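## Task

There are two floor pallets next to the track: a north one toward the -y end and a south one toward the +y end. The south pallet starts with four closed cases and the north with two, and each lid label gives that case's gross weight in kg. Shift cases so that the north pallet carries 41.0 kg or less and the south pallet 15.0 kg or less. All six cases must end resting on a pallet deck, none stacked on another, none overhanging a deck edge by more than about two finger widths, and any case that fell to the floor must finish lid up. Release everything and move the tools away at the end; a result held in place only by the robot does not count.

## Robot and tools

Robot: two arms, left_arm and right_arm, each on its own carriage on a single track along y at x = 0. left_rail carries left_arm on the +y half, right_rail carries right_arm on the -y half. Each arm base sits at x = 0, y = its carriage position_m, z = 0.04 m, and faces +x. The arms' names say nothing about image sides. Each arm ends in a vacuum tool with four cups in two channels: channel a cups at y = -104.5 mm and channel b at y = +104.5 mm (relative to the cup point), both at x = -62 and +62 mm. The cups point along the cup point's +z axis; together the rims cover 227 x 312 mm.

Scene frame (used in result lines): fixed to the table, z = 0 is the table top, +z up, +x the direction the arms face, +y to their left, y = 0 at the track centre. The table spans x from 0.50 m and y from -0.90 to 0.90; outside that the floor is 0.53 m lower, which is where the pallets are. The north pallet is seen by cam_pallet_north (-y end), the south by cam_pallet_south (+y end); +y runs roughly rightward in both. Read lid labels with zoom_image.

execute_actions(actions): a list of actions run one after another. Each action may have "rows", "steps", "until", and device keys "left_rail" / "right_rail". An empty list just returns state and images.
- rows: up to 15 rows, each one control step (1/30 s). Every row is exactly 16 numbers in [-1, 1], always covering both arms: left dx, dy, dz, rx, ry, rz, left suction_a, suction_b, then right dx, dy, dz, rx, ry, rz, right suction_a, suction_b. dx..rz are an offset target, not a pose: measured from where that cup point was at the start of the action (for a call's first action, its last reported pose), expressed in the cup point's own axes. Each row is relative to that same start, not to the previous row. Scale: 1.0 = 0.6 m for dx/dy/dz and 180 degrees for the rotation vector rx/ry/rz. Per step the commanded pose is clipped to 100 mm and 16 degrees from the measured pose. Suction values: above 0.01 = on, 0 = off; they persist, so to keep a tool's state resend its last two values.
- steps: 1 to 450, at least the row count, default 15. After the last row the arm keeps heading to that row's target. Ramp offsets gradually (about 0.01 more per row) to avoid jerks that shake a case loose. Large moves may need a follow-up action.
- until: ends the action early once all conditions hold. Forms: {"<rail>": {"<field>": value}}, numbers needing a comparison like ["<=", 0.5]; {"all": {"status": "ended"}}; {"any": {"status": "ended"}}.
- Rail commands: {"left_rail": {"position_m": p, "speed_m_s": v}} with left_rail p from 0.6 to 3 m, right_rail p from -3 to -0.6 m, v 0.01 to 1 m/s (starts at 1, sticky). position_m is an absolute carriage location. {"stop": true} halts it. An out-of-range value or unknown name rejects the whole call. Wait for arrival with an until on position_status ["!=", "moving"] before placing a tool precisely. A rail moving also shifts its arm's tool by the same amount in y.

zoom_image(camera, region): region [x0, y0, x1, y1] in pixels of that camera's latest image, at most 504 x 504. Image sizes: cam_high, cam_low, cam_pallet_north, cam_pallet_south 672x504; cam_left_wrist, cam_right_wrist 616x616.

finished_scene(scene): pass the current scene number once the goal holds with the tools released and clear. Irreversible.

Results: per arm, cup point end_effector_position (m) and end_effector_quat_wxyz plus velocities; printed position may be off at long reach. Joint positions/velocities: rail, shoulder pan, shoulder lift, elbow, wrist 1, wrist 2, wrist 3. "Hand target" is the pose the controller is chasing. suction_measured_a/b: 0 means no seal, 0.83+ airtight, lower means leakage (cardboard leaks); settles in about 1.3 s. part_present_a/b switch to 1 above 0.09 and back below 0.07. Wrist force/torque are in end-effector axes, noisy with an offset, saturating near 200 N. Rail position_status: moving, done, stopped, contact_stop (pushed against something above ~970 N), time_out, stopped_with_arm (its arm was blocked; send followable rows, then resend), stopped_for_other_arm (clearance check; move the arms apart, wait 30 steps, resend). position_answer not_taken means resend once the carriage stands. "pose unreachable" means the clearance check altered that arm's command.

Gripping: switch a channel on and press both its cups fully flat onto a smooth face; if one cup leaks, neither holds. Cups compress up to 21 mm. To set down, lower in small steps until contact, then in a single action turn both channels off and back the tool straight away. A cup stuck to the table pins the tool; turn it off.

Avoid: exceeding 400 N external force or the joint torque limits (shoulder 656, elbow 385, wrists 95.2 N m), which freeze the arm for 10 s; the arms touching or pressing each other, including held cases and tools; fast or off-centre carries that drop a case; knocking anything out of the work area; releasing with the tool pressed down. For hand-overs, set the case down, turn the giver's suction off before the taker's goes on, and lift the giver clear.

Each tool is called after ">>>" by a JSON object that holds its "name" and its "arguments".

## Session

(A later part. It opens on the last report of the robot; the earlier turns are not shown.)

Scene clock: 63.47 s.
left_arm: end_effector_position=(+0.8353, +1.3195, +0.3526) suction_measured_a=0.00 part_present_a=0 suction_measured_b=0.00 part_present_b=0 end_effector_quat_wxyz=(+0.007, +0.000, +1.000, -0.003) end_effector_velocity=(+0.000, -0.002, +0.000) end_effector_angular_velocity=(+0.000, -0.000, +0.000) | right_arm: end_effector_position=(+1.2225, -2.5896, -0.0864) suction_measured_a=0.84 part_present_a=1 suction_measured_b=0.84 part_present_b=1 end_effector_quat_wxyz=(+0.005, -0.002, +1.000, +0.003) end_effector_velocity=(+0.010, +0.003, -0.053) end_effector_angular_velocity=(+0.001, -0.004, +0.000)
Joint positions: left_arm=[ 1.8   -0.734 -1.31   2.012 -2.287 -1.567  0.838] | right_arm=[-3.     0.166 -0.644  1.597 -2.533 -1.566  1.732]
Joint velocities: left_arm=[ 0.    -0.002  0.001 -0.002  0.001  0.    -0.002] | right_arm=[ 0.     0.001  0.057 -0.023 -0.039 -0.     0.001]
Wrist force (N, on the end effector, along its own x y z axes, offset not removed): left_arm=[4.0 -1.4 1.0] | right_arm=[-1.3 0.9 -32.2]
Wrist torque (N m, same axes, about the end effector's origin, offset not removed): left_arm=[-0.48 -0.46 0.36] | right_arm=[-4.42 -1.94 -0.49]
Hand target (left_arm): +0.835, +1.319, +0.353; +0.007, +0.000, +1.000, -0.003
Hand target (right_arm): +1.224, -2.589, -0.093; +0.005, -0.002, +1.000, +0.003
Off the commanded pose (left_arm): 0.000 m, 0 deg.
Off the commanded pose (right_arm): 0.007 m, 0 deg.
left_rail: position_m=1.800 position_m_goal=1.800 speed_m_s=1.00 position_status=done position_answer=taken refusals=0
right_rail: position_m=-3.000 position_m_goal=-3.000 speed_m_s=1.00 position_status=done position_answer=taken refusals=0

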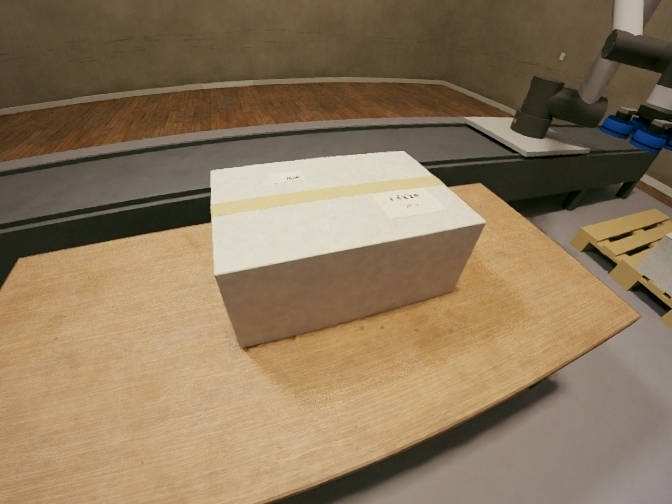

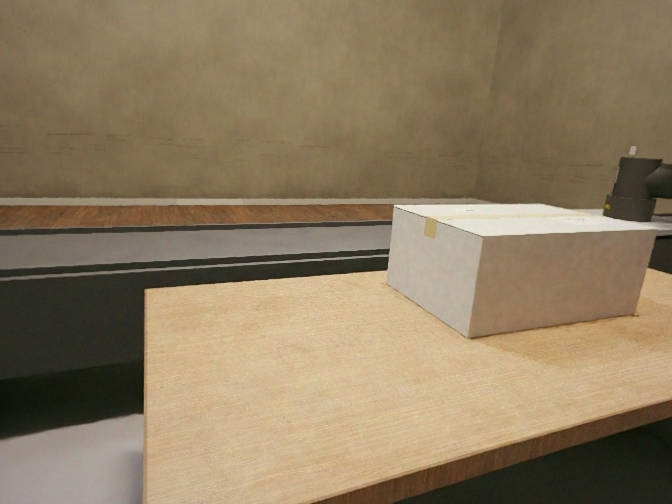

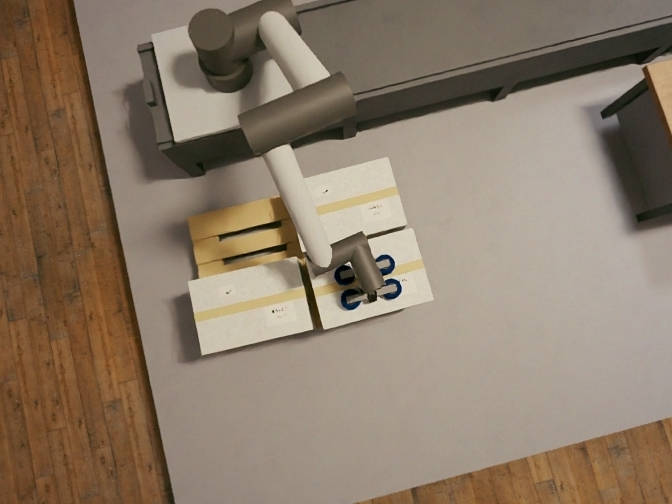

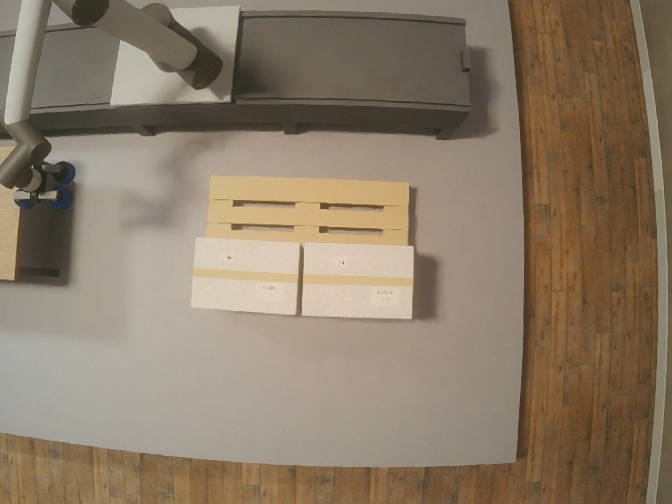

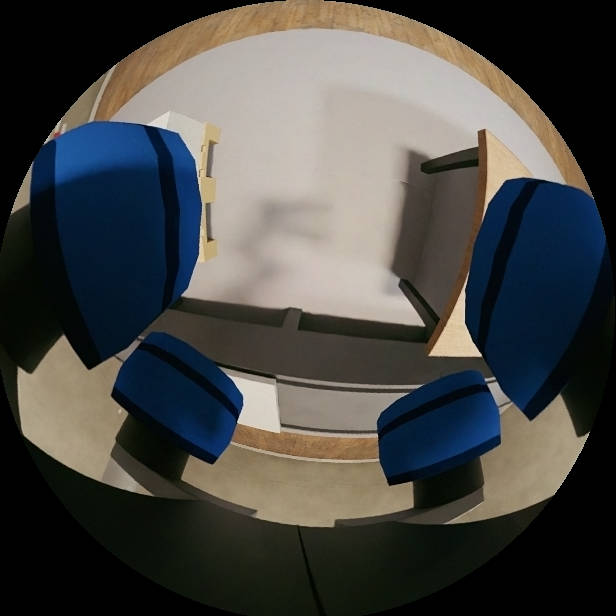

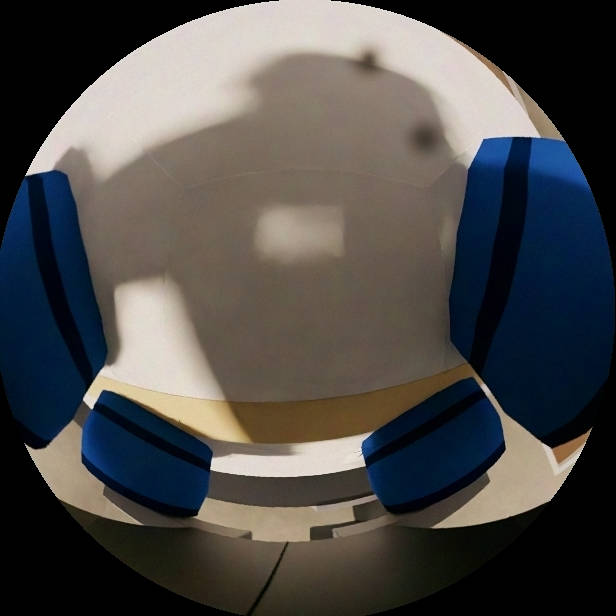

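>>> {"name": "execute_actions", "arguments": {"actions": [{"rows":[[0,0,0,0,0,0,0,0,0.008,-0.01,0.015,0,0,0,1,1],[0,0,0,0,0,0,0,0,0.016,-0.02,0.025,0,0,0,1,1],[0,0,0,0,0,0,0,0,0.025,-0.032,0.035,0,0,0,1,1],[0,0,0,0,0,0,0,0,0.025,-0.032,0.05,0,0,0,1,1],[0,0,0,0,0,0,0,0,0.025,-0.032,0.065,0,0,0,1,1],[0,0,0,0,0,0,0,0,0.025,-0.032,0.08,0,0,0,1,1],[0,0,0,0,0,0,0,0,0.025,-0.032,0.095,0,0,0,1,1]],"steps":20}]}}

>>> {"name": "zoom_image", "arguments": {"camera": "cam_pallet_north", "region": [260, 150, 480, 360]}}

Scene clock: 64.57 s.
left_arm: end_effector_position=(+0.8352, +1.3194, +0.3526) suction_measured_a=0.00 part_present_a=0 suction_measured_b=0.00 part_present_b=0 end_effector_quat_wxyz=(+0.007, +0.000, +1.000, -0.003) end_effector_velocity=(+0.000, +0.000, +0.000) end_effector_angular_velocity=(-0.000, -0.000, +0.000) | right_arm: end_effector_position=(+1.2083, -2.6081, -0.1423) suction_measured_a=0.84 part_present_a=1 suction_measured_b=0.84 part_present_b=1 end_effector_quat_wxyz=(+0.004, -0.002, +1.000, +0.003) end_effector_velocity=(-0.001, -0.002, -0.011) end_effector_angular_velocity=(+0.000, -0.001, -0.000)
Joint positions: left_arm=[ 1.8   -0.734 -1.31   2.012 -2.287 -1.567  0.838] | right_arm=[-3.     0.154 -0.603  1.622 -2.6   -1.566  1.72 ]
Joint velocities: left_arm=[ 0.  0. -0.  0. -0.  0.  0.] | right_arm=[ 0.    -0.002  0.01   0.    -0.011  0.    -0.001]
Wrist force (N, on the end effector, along its own x y z axes, offset not removed): left_arm=[3.6 -3.3 2.9] | right_arm=[-3.8 3.4 -36.7]
Wrist torque (N m, same axes, about the end effector's origin, offset not removed): left_arm=[-0.68 -0.43 0.36] | right_arm=[-3.90 -1.34 -0.44]
Hand target (left_arm): +0.835, +1.319, +0.353; +0.007, +0.000, +1.000, -0.003
Hand target (right_arm): +1.208, -2.608, -0.144; +0.004, -0.002, +1.000, +0.003
Off the commanded pose (left_arm): 0.000 m, 0 deg.
Off the commanded pose (right_arm): 0.001 m, 0 deg.
left_rail: position_m=1.800 position_m_goal=1.800 speed_m_s=1.00 position_status=done position_answer=taken refusals=0
right_rail: position_m=-3.000 position_m_goal=-3.000 speed_m_s=1.00 position_status=done position_answer=taken refusals=0

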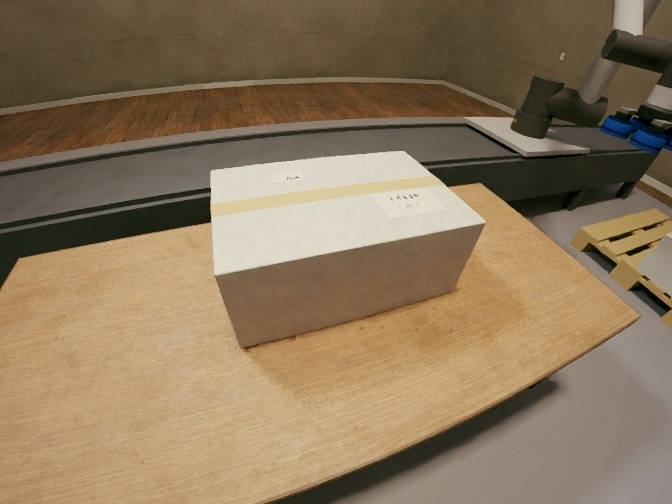

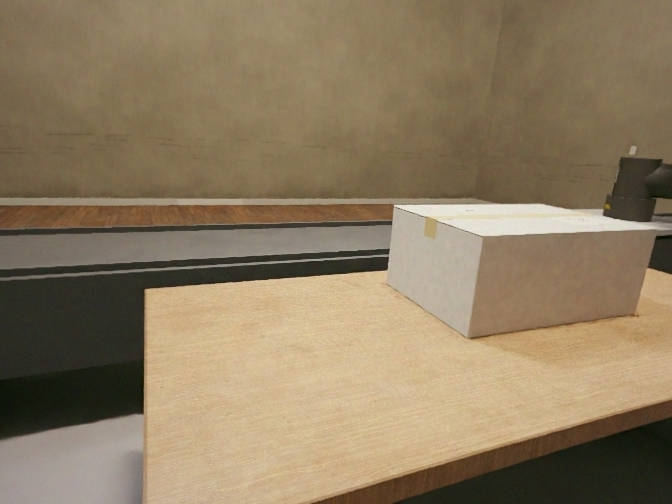

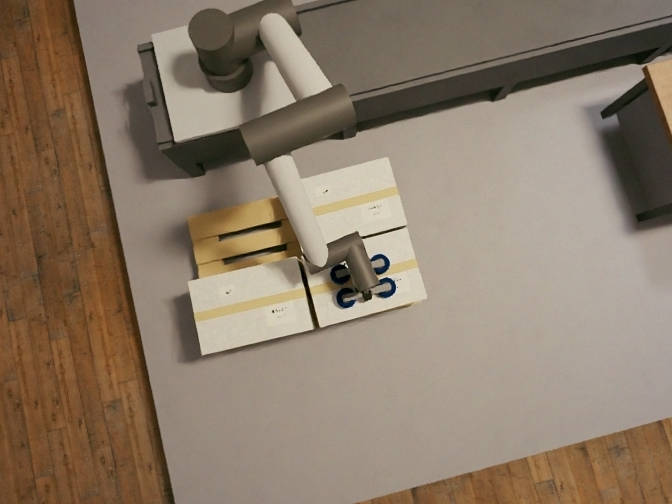

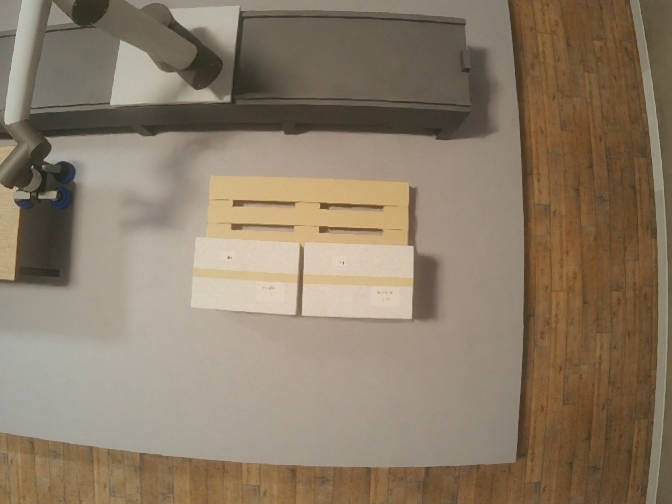

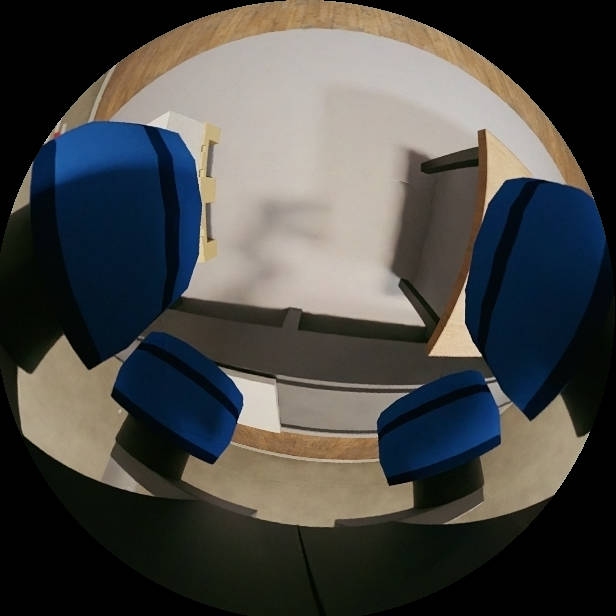

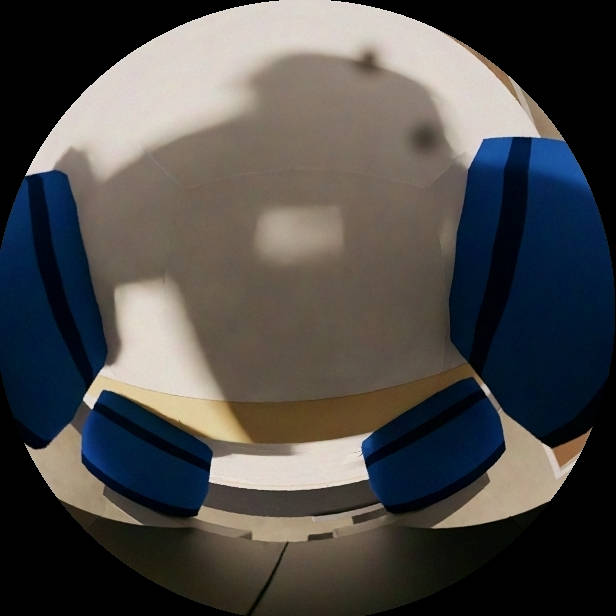

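Region (260, 150, 480, 360) of cam_pallet_north's 672x504 image, scaled by 2.291, with more detail than that image has; it fills the top 481 rows of this view, and the rest is white.

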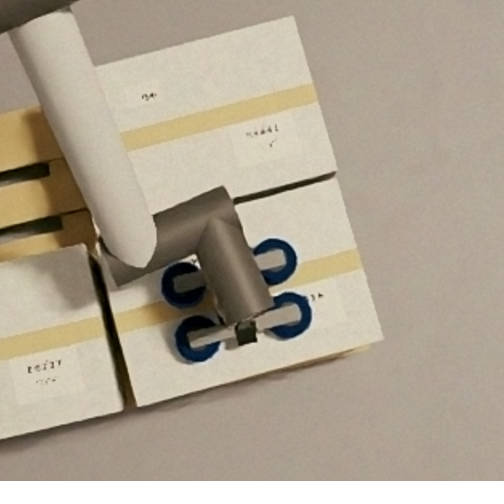

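>>> {"name": "execute_actions", "arguments": {"actions": [{"rows":[[0,0,0,0,0,0,0,0,0,0,0.006,0,0,0,1,1],[0,0,0,0,0,0,0,0,0,0,0.012,0,0,0,1,1],[0,0,0,0,0,0,0,0,0,0,0.018,0,0,0,1,1],[0,0,0,0,0,0,0,0,0,0,0.025,0,0,0,1,1]],"steps":12}]}}

Scene clock: 65.13 s.
left_arm: end_effector_position=(+0.8353, +1.3194, +0.3526) suction_measured_a=0.00 part_present_a=0 suction_measured_b=0.00 part_present_b=0 end_effector_quat_wxyz=(+0.007, +0.000, +1.000, -0.003) end_effector_velocity=(-0.000, +0.000, +0.000) end_effector_angular_velocity=(-0.000, -0.000, -0.000) | right_arm: end_effector_position=(+1.2084, -2.6083, -0.1556) suction_measured_a=0.84 part_present_a=1 suction_measured_b=0.84 part_present_b=1 end_effector_quat_wxyz=(+0.004, -0.002, +1.000, +0.003) end_effector_velocity=(+0.001, +0.000, -0.012) end_effector_angular_velocity=(+0.000, -0.001, -0.000)
Joint positions: left_arm=[ 1.8   -0.734 -1.31   2.012 -2.287 -1.567  0.838] | right_arm=[-3.     0.153 -0.59   1.619 -2.61  -1.566  1.72 ]
Joint velocities: left_arm=[ 0. -0. -0.  0. -0. -0.  0.] | right_arm=[ 0.     0.     0.013 -0.004 -0.01   0.     0.001]
Wrist force (N, on the end effector, along its own x y z axes, offset not removed): left_arm=[5.2 -2.5 3.6] | right_arm=[1.8 1.6 -39.2]
Wrist torque (N m, same axes, about the end effector's origin, offset not removed): left_arm=[-0.61 -0.57 0.34] | right_arm=[-4.10 -2.17 -0.49]
Hand target (left_arm): +0.835, +1.319, +0.353; +0.007, +0.000, +1.000, -0.003
Hand target (right_arm): +1.208, -2.608, -0.157; +0.004, -0.002, +1.000, +0.003
Off the commanded pose (left_arm): 0.000 m, 0 deg.
Off the commanded pose (right_arm): 0.002 m, 0 deg.
left_rail: position_m=1.800 position_m_goal=1.800 speed_m_s=1.00 position_status=done position_answer=taken refusals=0
right_rail: position_m=-3.000 position_m_goal=-3.000 speed_m_s=1.00 position_status=done position_answer=taken refusals=0

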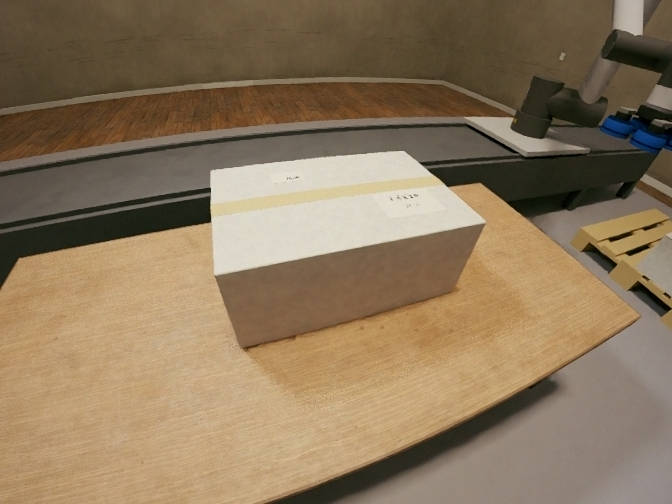

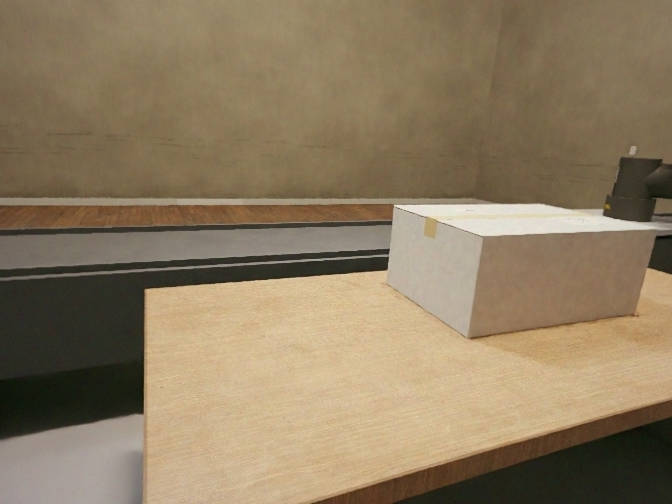

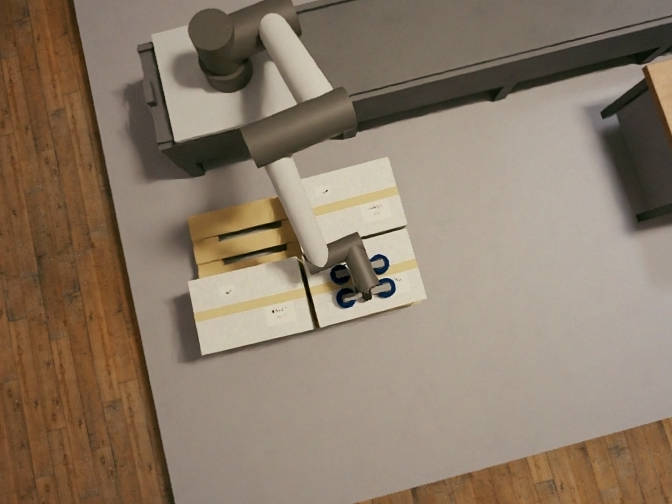

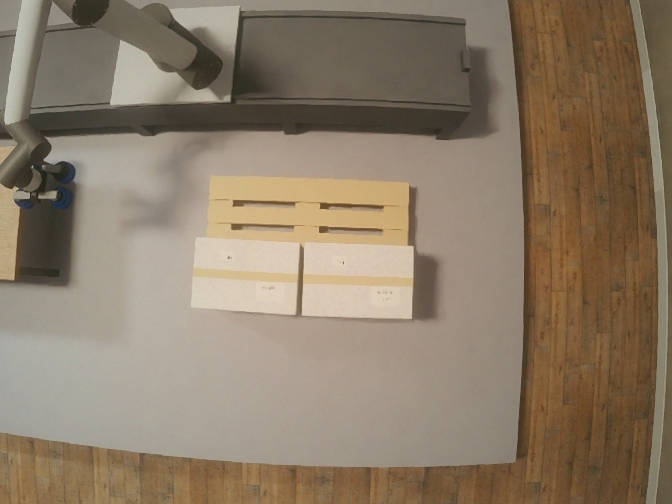

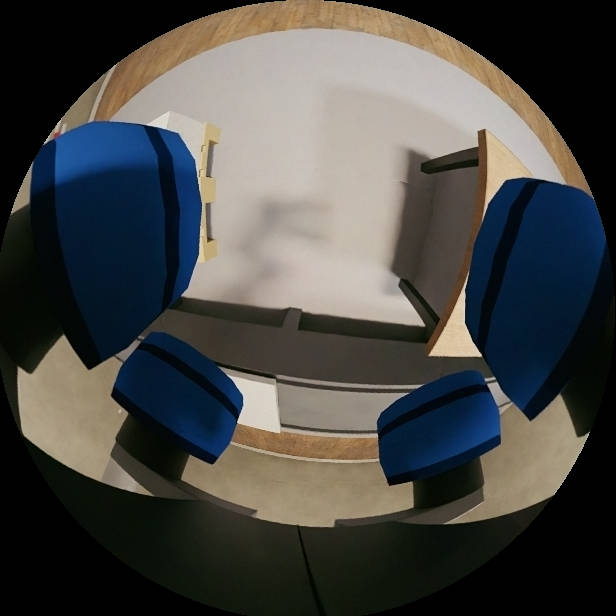

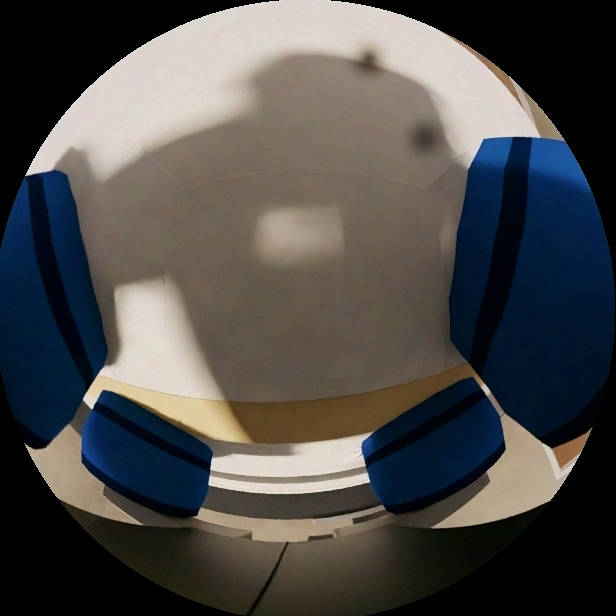

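>>> {"name": "execute_actions", "arguments": {"actions": []}}

Scene clock: 65.97 s.
left_arm: end_effector_position=(+0.8353, +1.3194, +0.3526) suction_measured_a=0.00 part_present_a=0 suction_measured_b=0.00 part_present_b=0 end_effector_quat_wxyz=(+0.007, +0.000, +1.000, -0.003) end_effector_velocity=(-0.000, +0.000, -0.000) end_effector_angular_velocity=(+0.000, +0.000, -0.000) | right_arm: end_effector_position=(+1.2085, -2.6081, -0.1572) suction_measured_a=0.84 part_present_a=1 suction_measured_b=0.84 part_present_b=1 end_effector_quat_wxyz=(+0.004, -0.002, +1.000, +0.003) end_effector_velocity=(-0.000, +0.000, -0.000) end_effector_angular_velocity=(-0.000, +0.000, +0.000)
Joint positions: left_arm=[ 1.8   -0.734 -1.31   2.012 -2.287 -1.567  0.838] | right_arm=[-3.     0.154 -0.588  1.618 -2.611 -1.566  1.72 ]
Joint velocities: left_arm=[ 0.  0. -0.  0.  0.  0.  0.] | right_arm=[ 0.  0.  0.  0. -0.  0.  0.]
Wrist force (N, on the end effector, along its own x y z axes, offset not removed): left_arm=[3.6 -1.2 3.5] | right_arm=[-0.2 0.3 -51.5]
Wrist torque (N m, same axes, about the end effector's origin, offset not removed): left_arm=[-0.34 -0.34 0.37] | right_arm=[0.18 1.67 -0.42]
Hand target (left_arm): +0.835, +1.319, +0.353; +0.007, +0.000, +1.000, -0.003
Hand target (right_arm): +1.208, -2.608, -0.157; +0.004, -0.002, +1.000, +0.003
Off the commanded pose (left_arm): 0.000 m, 0 deg.
Off the commanded pose (right_arm): 0.000 m, 0 deg.
left_rail: position_m=1.800 position_m_goal=1.800 speed_m_s=1.00 position_status=done position_answer=taken refusals=0
right_rail: position_m=-3.000 position_m_goal=-3.000 speed_m_s=1.00 position_status=done position_answer=taken refusals=0

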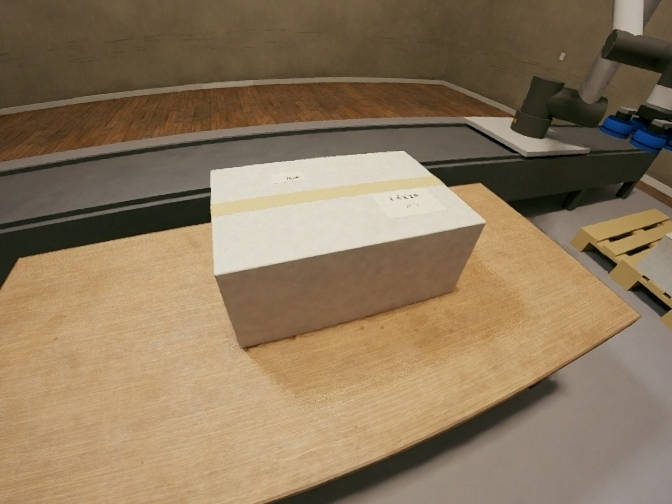

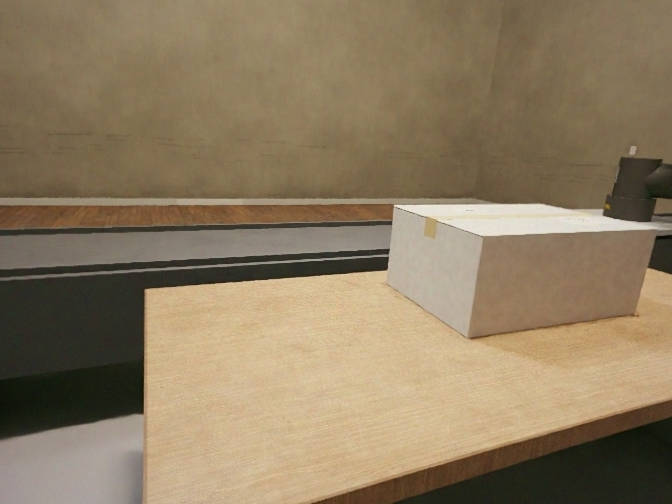

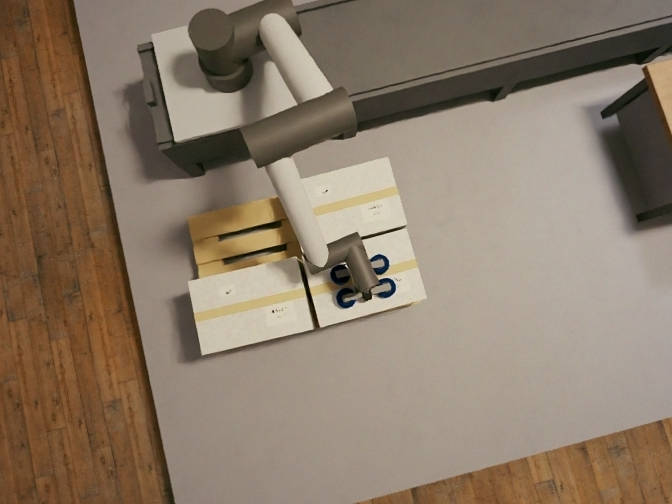

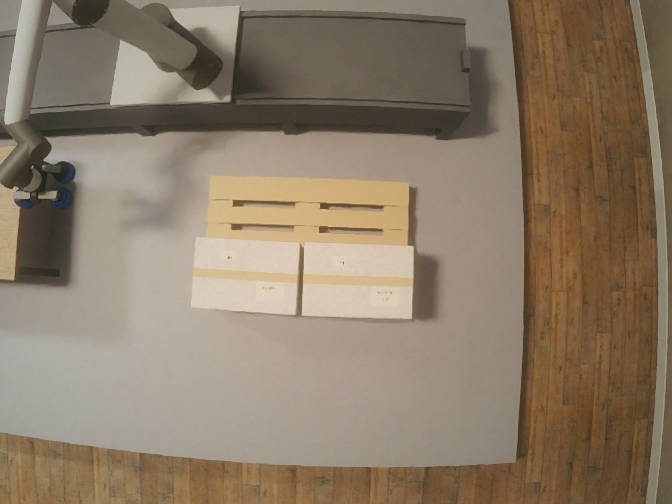

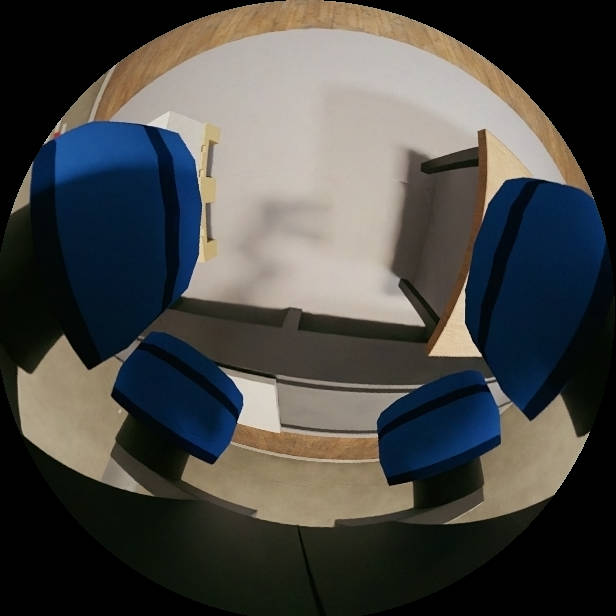

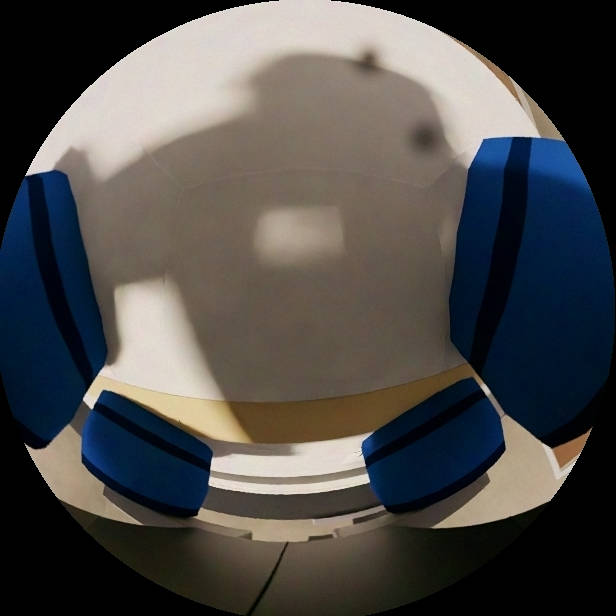

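>>> {"name": "execute_actions", "arguments": {"actions": [{"rows":[[0,0,0,0,0,0,0,0,0,0,-0.002,0,0,0,1,1]],"steps":6},{"rows":[[0,0,0,0,0,0,0,0,0,0,-0.03,0,0,0,0,0],[0,0,0,0,0,0,0,0,0,0,-0.05,0,0,0,0,0],[0,0,0,0,0,0,0,0,0,0,-0.08,0,0,0,0,0],[0,0,0,0,0,0,0,0,0,0,-0.87,0,0,0,0,0]],"steps":40,"left_rail":{"position_m":2.3}},{"rows":[[0,0,0,0,0,0,0,0,0.5,0.3,0,0,0,0,0,0]],"steps":30},{"right_rail":{"position_m":-0.7},"steps":120,"until":{"all":{"status":"ended"}}}]}}

Scene clock: 71.87 s.
left_arm: end_effector_position=(+0.8353, +1.8193, +0.3526) suction_measured_a=0.00 part_present_a=0 suction_measured_b=0.00 part_present_b=0 end_effector_quat_wxyz=(+0.007, +0.000, +1.000, -0.003) end_effector_velocity=(-0.000, +0.000, +0.000) end_effector_angular_velocity=(-0.000, -0.000, +0.000) | right_arm: end_effector_position=(+0.9028, -0.1324, +0.3488) suction_measured_a=0.00 part_present_a=0 suction_measured_b=0.00 part_present_b=0 end_effector_quat_wxyz=(+0.006, -0.002, +1.000, +0.003) end_effector_velocity=(+0.000, -0.000, -0.000) end_effector_angular_velocity=(-0.000, +0.000, -0.000)
Joint positions: left_arm=[ 2.3   -0.734 -1.31   2.012 -2.287 -1.567  0.838] | right_arm=[-0.7    0.371 -1.205  1.865 -2.244 -1.569  1.937]
Joint velocities: left_arm=[ 0.  0. -0.  0. -0. -0. -0.] | right_arm=[ 0. -0.  0.  0.  0.  0.  0.]
Wrist force (N, on the end effector, along its own x y z axes, offset not removed): left_arm=[3.1 -1.0 2.4] | right_arm=[1.1 1.1 0.7]
Wrist torque (N m, same axes, about the end effector's origin, offset not removed): left_arm=[-0.41 -0.32 0.43] | right_arm=[-0.47 -0.49 -0.45]
Hand target (left_arm): +0.835, +1.819, +0.353; +0.007, +0.000, +1.000, -0.003
Hand target (right_arm): +0.903, -0.133, +0.349; +0.006, -0.002, +1.000, +0.003
Off the commanded pose (left_arm): 0.000 m, 0 deg.
Off the commanded pose (right_arm): 0.000 m, 0 deg.
left_rail: position_m=2.300 position_m_goal=2.300 speed_m_s=1.00 position_status=done position_answer=taken refusals=0
right_rail: position_m=-0.700 position_m_goal=-0.700 speed_m_s=1.00 position_status=done position_answer=taken refusals=0

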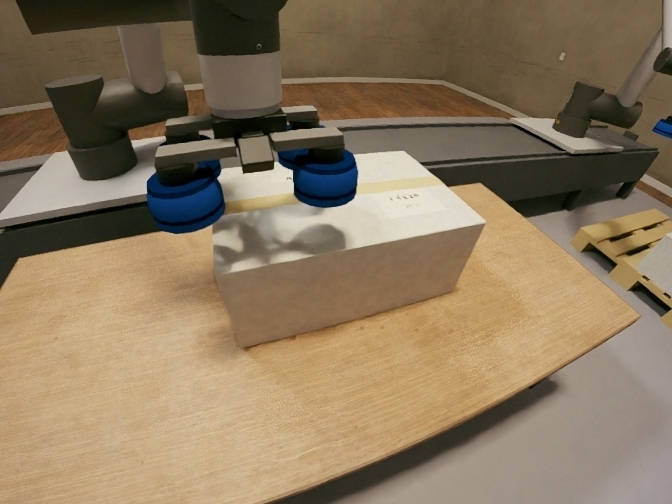

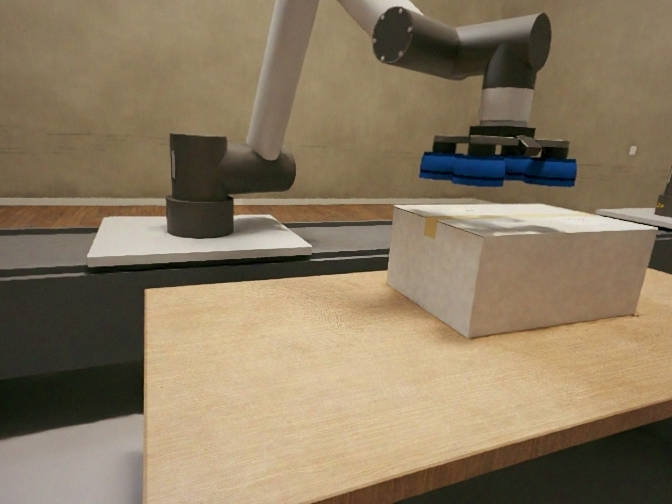

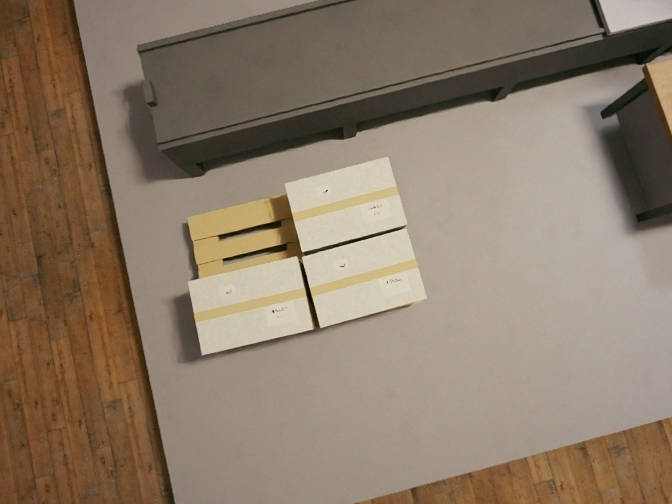

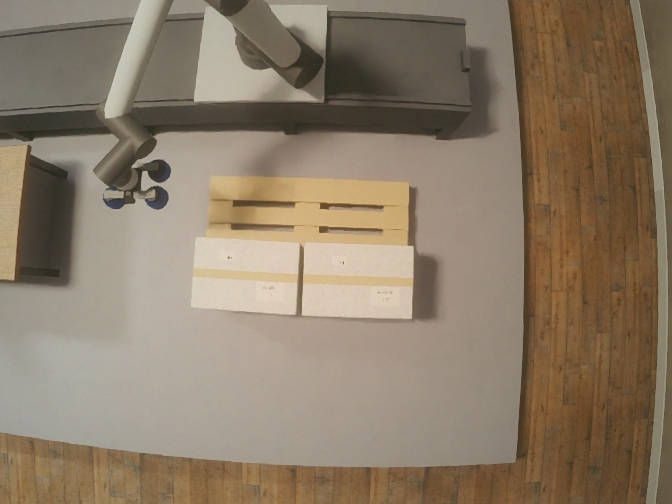

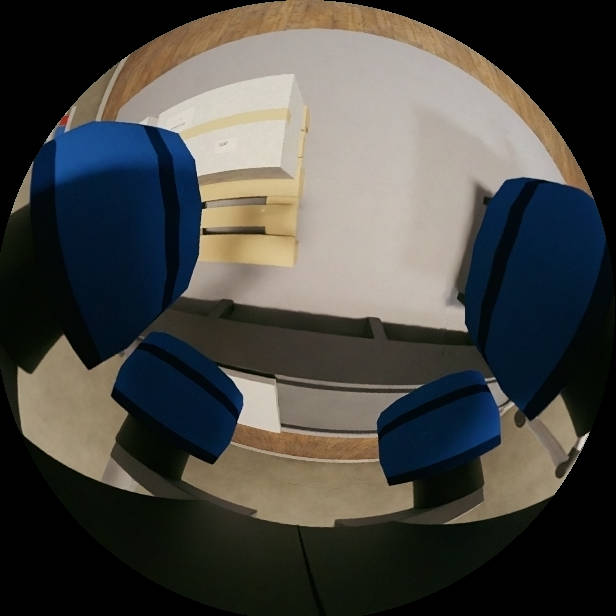

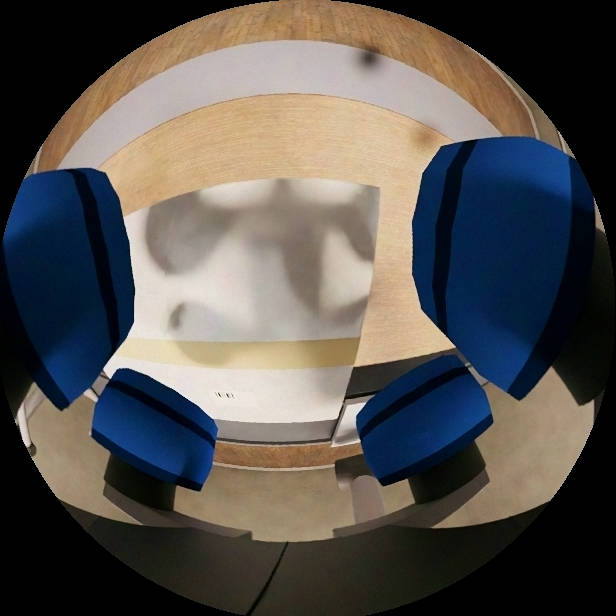

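>>> {"name": "execute_actions", "arguments": {"actions": [{"rows":[[0,0,0,0,0,0,0,0,0.112,0.334,0,0,0,0,0,0]],"steps":16},{"rows":[[0,0,0,0,0,0,0,0,0,0,0.1,0,0,0,0,0],[0,0,0,0,0,0,0,0,0,0,0.15,0,0,0,0,0],[0,0,0,0,0,0,0,0,0,0,0.165,0,0,0,0,0],[0,0,0,0,0,0,0,0,0,0,0.18,0,0,0,0,0]],"steps":14}]}}

>>> {"name": "zoom_image", "arguments": {"camera": "cam_high", "region": [130,60,500,320]}}

Scene clock: 73.10 s.
left_arm: end_effector_position=(+0.8353, +1.8193, +0.3526) suction_measured_a=0.00 part_present_a=0 suction_measured_b=0.00 part_present_b=0 end_effector_quat_wxyz=(+0.007, +0.000, +1.000, -0.003) end_effector_velocity=(-0.000, +0.000, +0.000) end_effector_angular_velocity=(+0.000, -0.000, -0.000) | right_arm: end_effector_position=(+0.8391, +0.0462, +0.2486) suction_measured_a=0.00 part_present_a=0 suction_measured_b=0.00 part_present_b=0 end_effector_quat_wxyz=(+0.006, -0.003, +1.000, +0.004) end_effector_velocity=(+0.008, +0.002, -0.051) end_effector_angular_velocity=(+0.008, -0.010, +0.000)
Joint positions: left_arm=[ 2.3   -0.734 -1.31   2.012 -2.287 -1.567  0.838] | right_arm=[-0.7    0.547 -1.074  1.829 -2.339 -1.571  2.111]
Joint velocities: left_arm=[ 0. -0. -0. -0.  0.  0.  0.] | right_arm=[ 0.    -0.003  0.047  0.017 -0.077  0.001 -0.003]
Wrist force (N, on the end effector, along its own x y z axes, offset not removed): left_arm=[4.4 1.2 1.7] | right_arm=[-0.5 0.7 -1.0]
Wrist torque (N m, same axes, about the end effector's origin, offset not removed): left_arm=[-0.15 -0.50 0.22] | right_arm=[-0.39 -0.34 -0.40]
Hand target (left_arm): +0.835, +1.819, +0.353; +0.007, +0.000, +1.000, -0.003
Hand target (right_arm): +0.840, +0.046, +0.242; +0.006, -0.003, +1.000, +0.004
Off the commanded pose (left_arm): 0.000 m, 0 deg.
Off the commanded pose (right_arm): 0.007 m, 0 deg.
left_rail: position_m=2.300 position_m_goal=2.300 speed_m_s=1.00 position_status=done position_answer=taken refusals=0
right_rail: position_m=-0.700 position_m_goal=-0.700 speed_m_s=1.00 position_status=done position_answer=taken refusals=0

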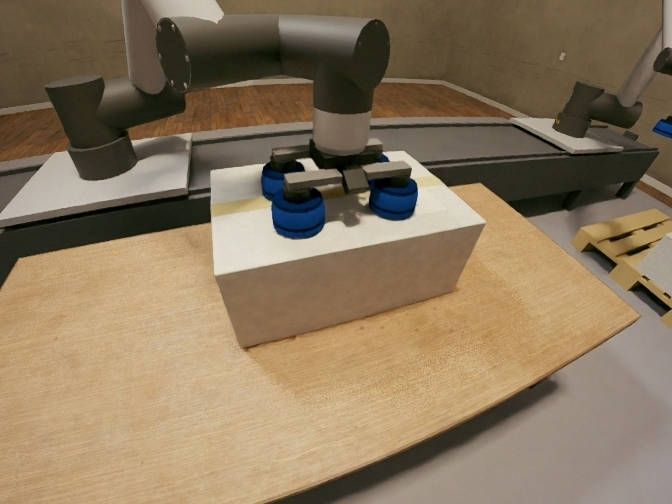

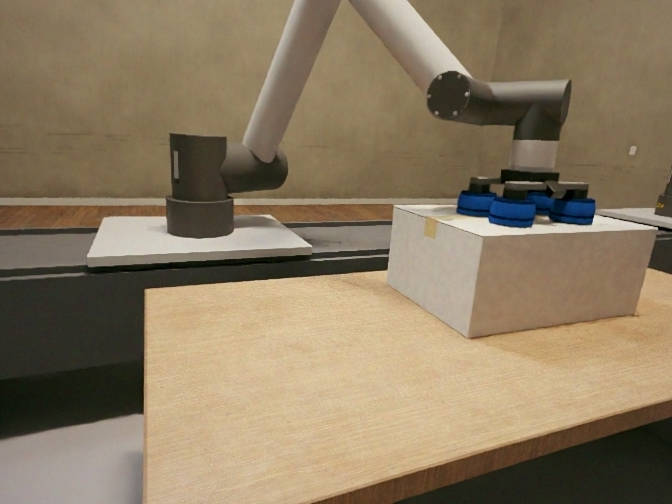

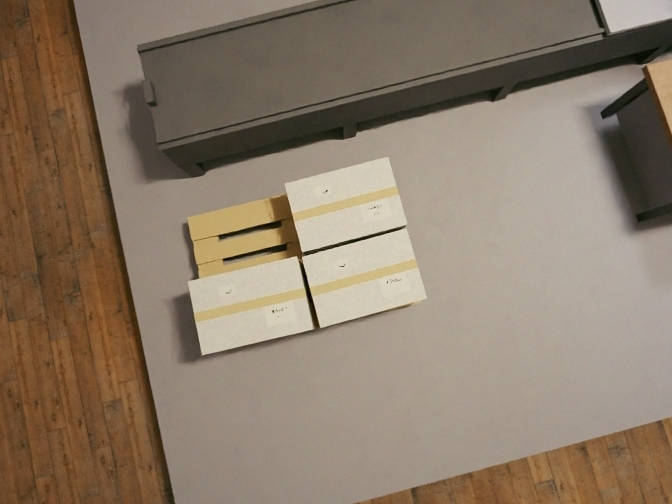

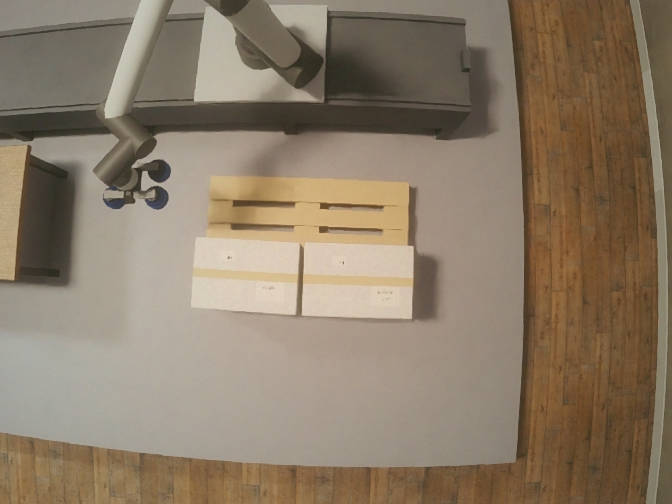

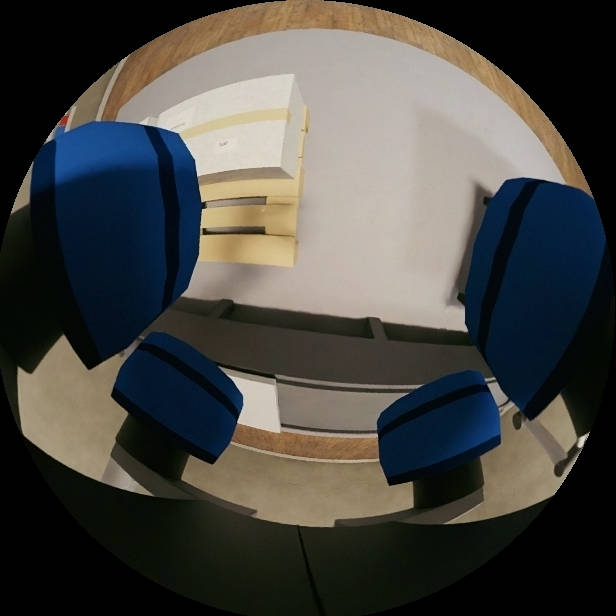

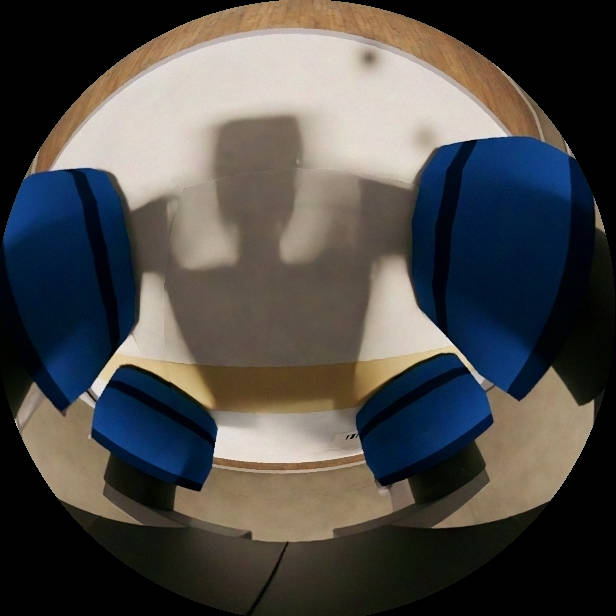

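Region (130, 60, 500, 320) of cam_high's 672x504 image, scaled by 1.362, with more detail than that image has; it fills the top 354 rows of this view, and the rest is white.

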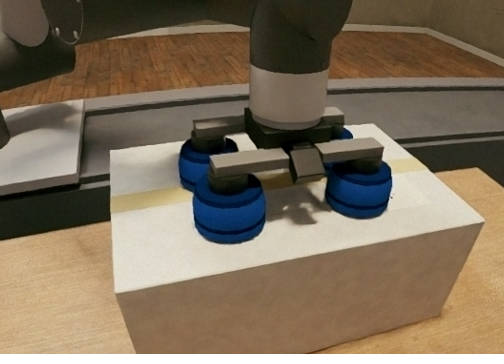

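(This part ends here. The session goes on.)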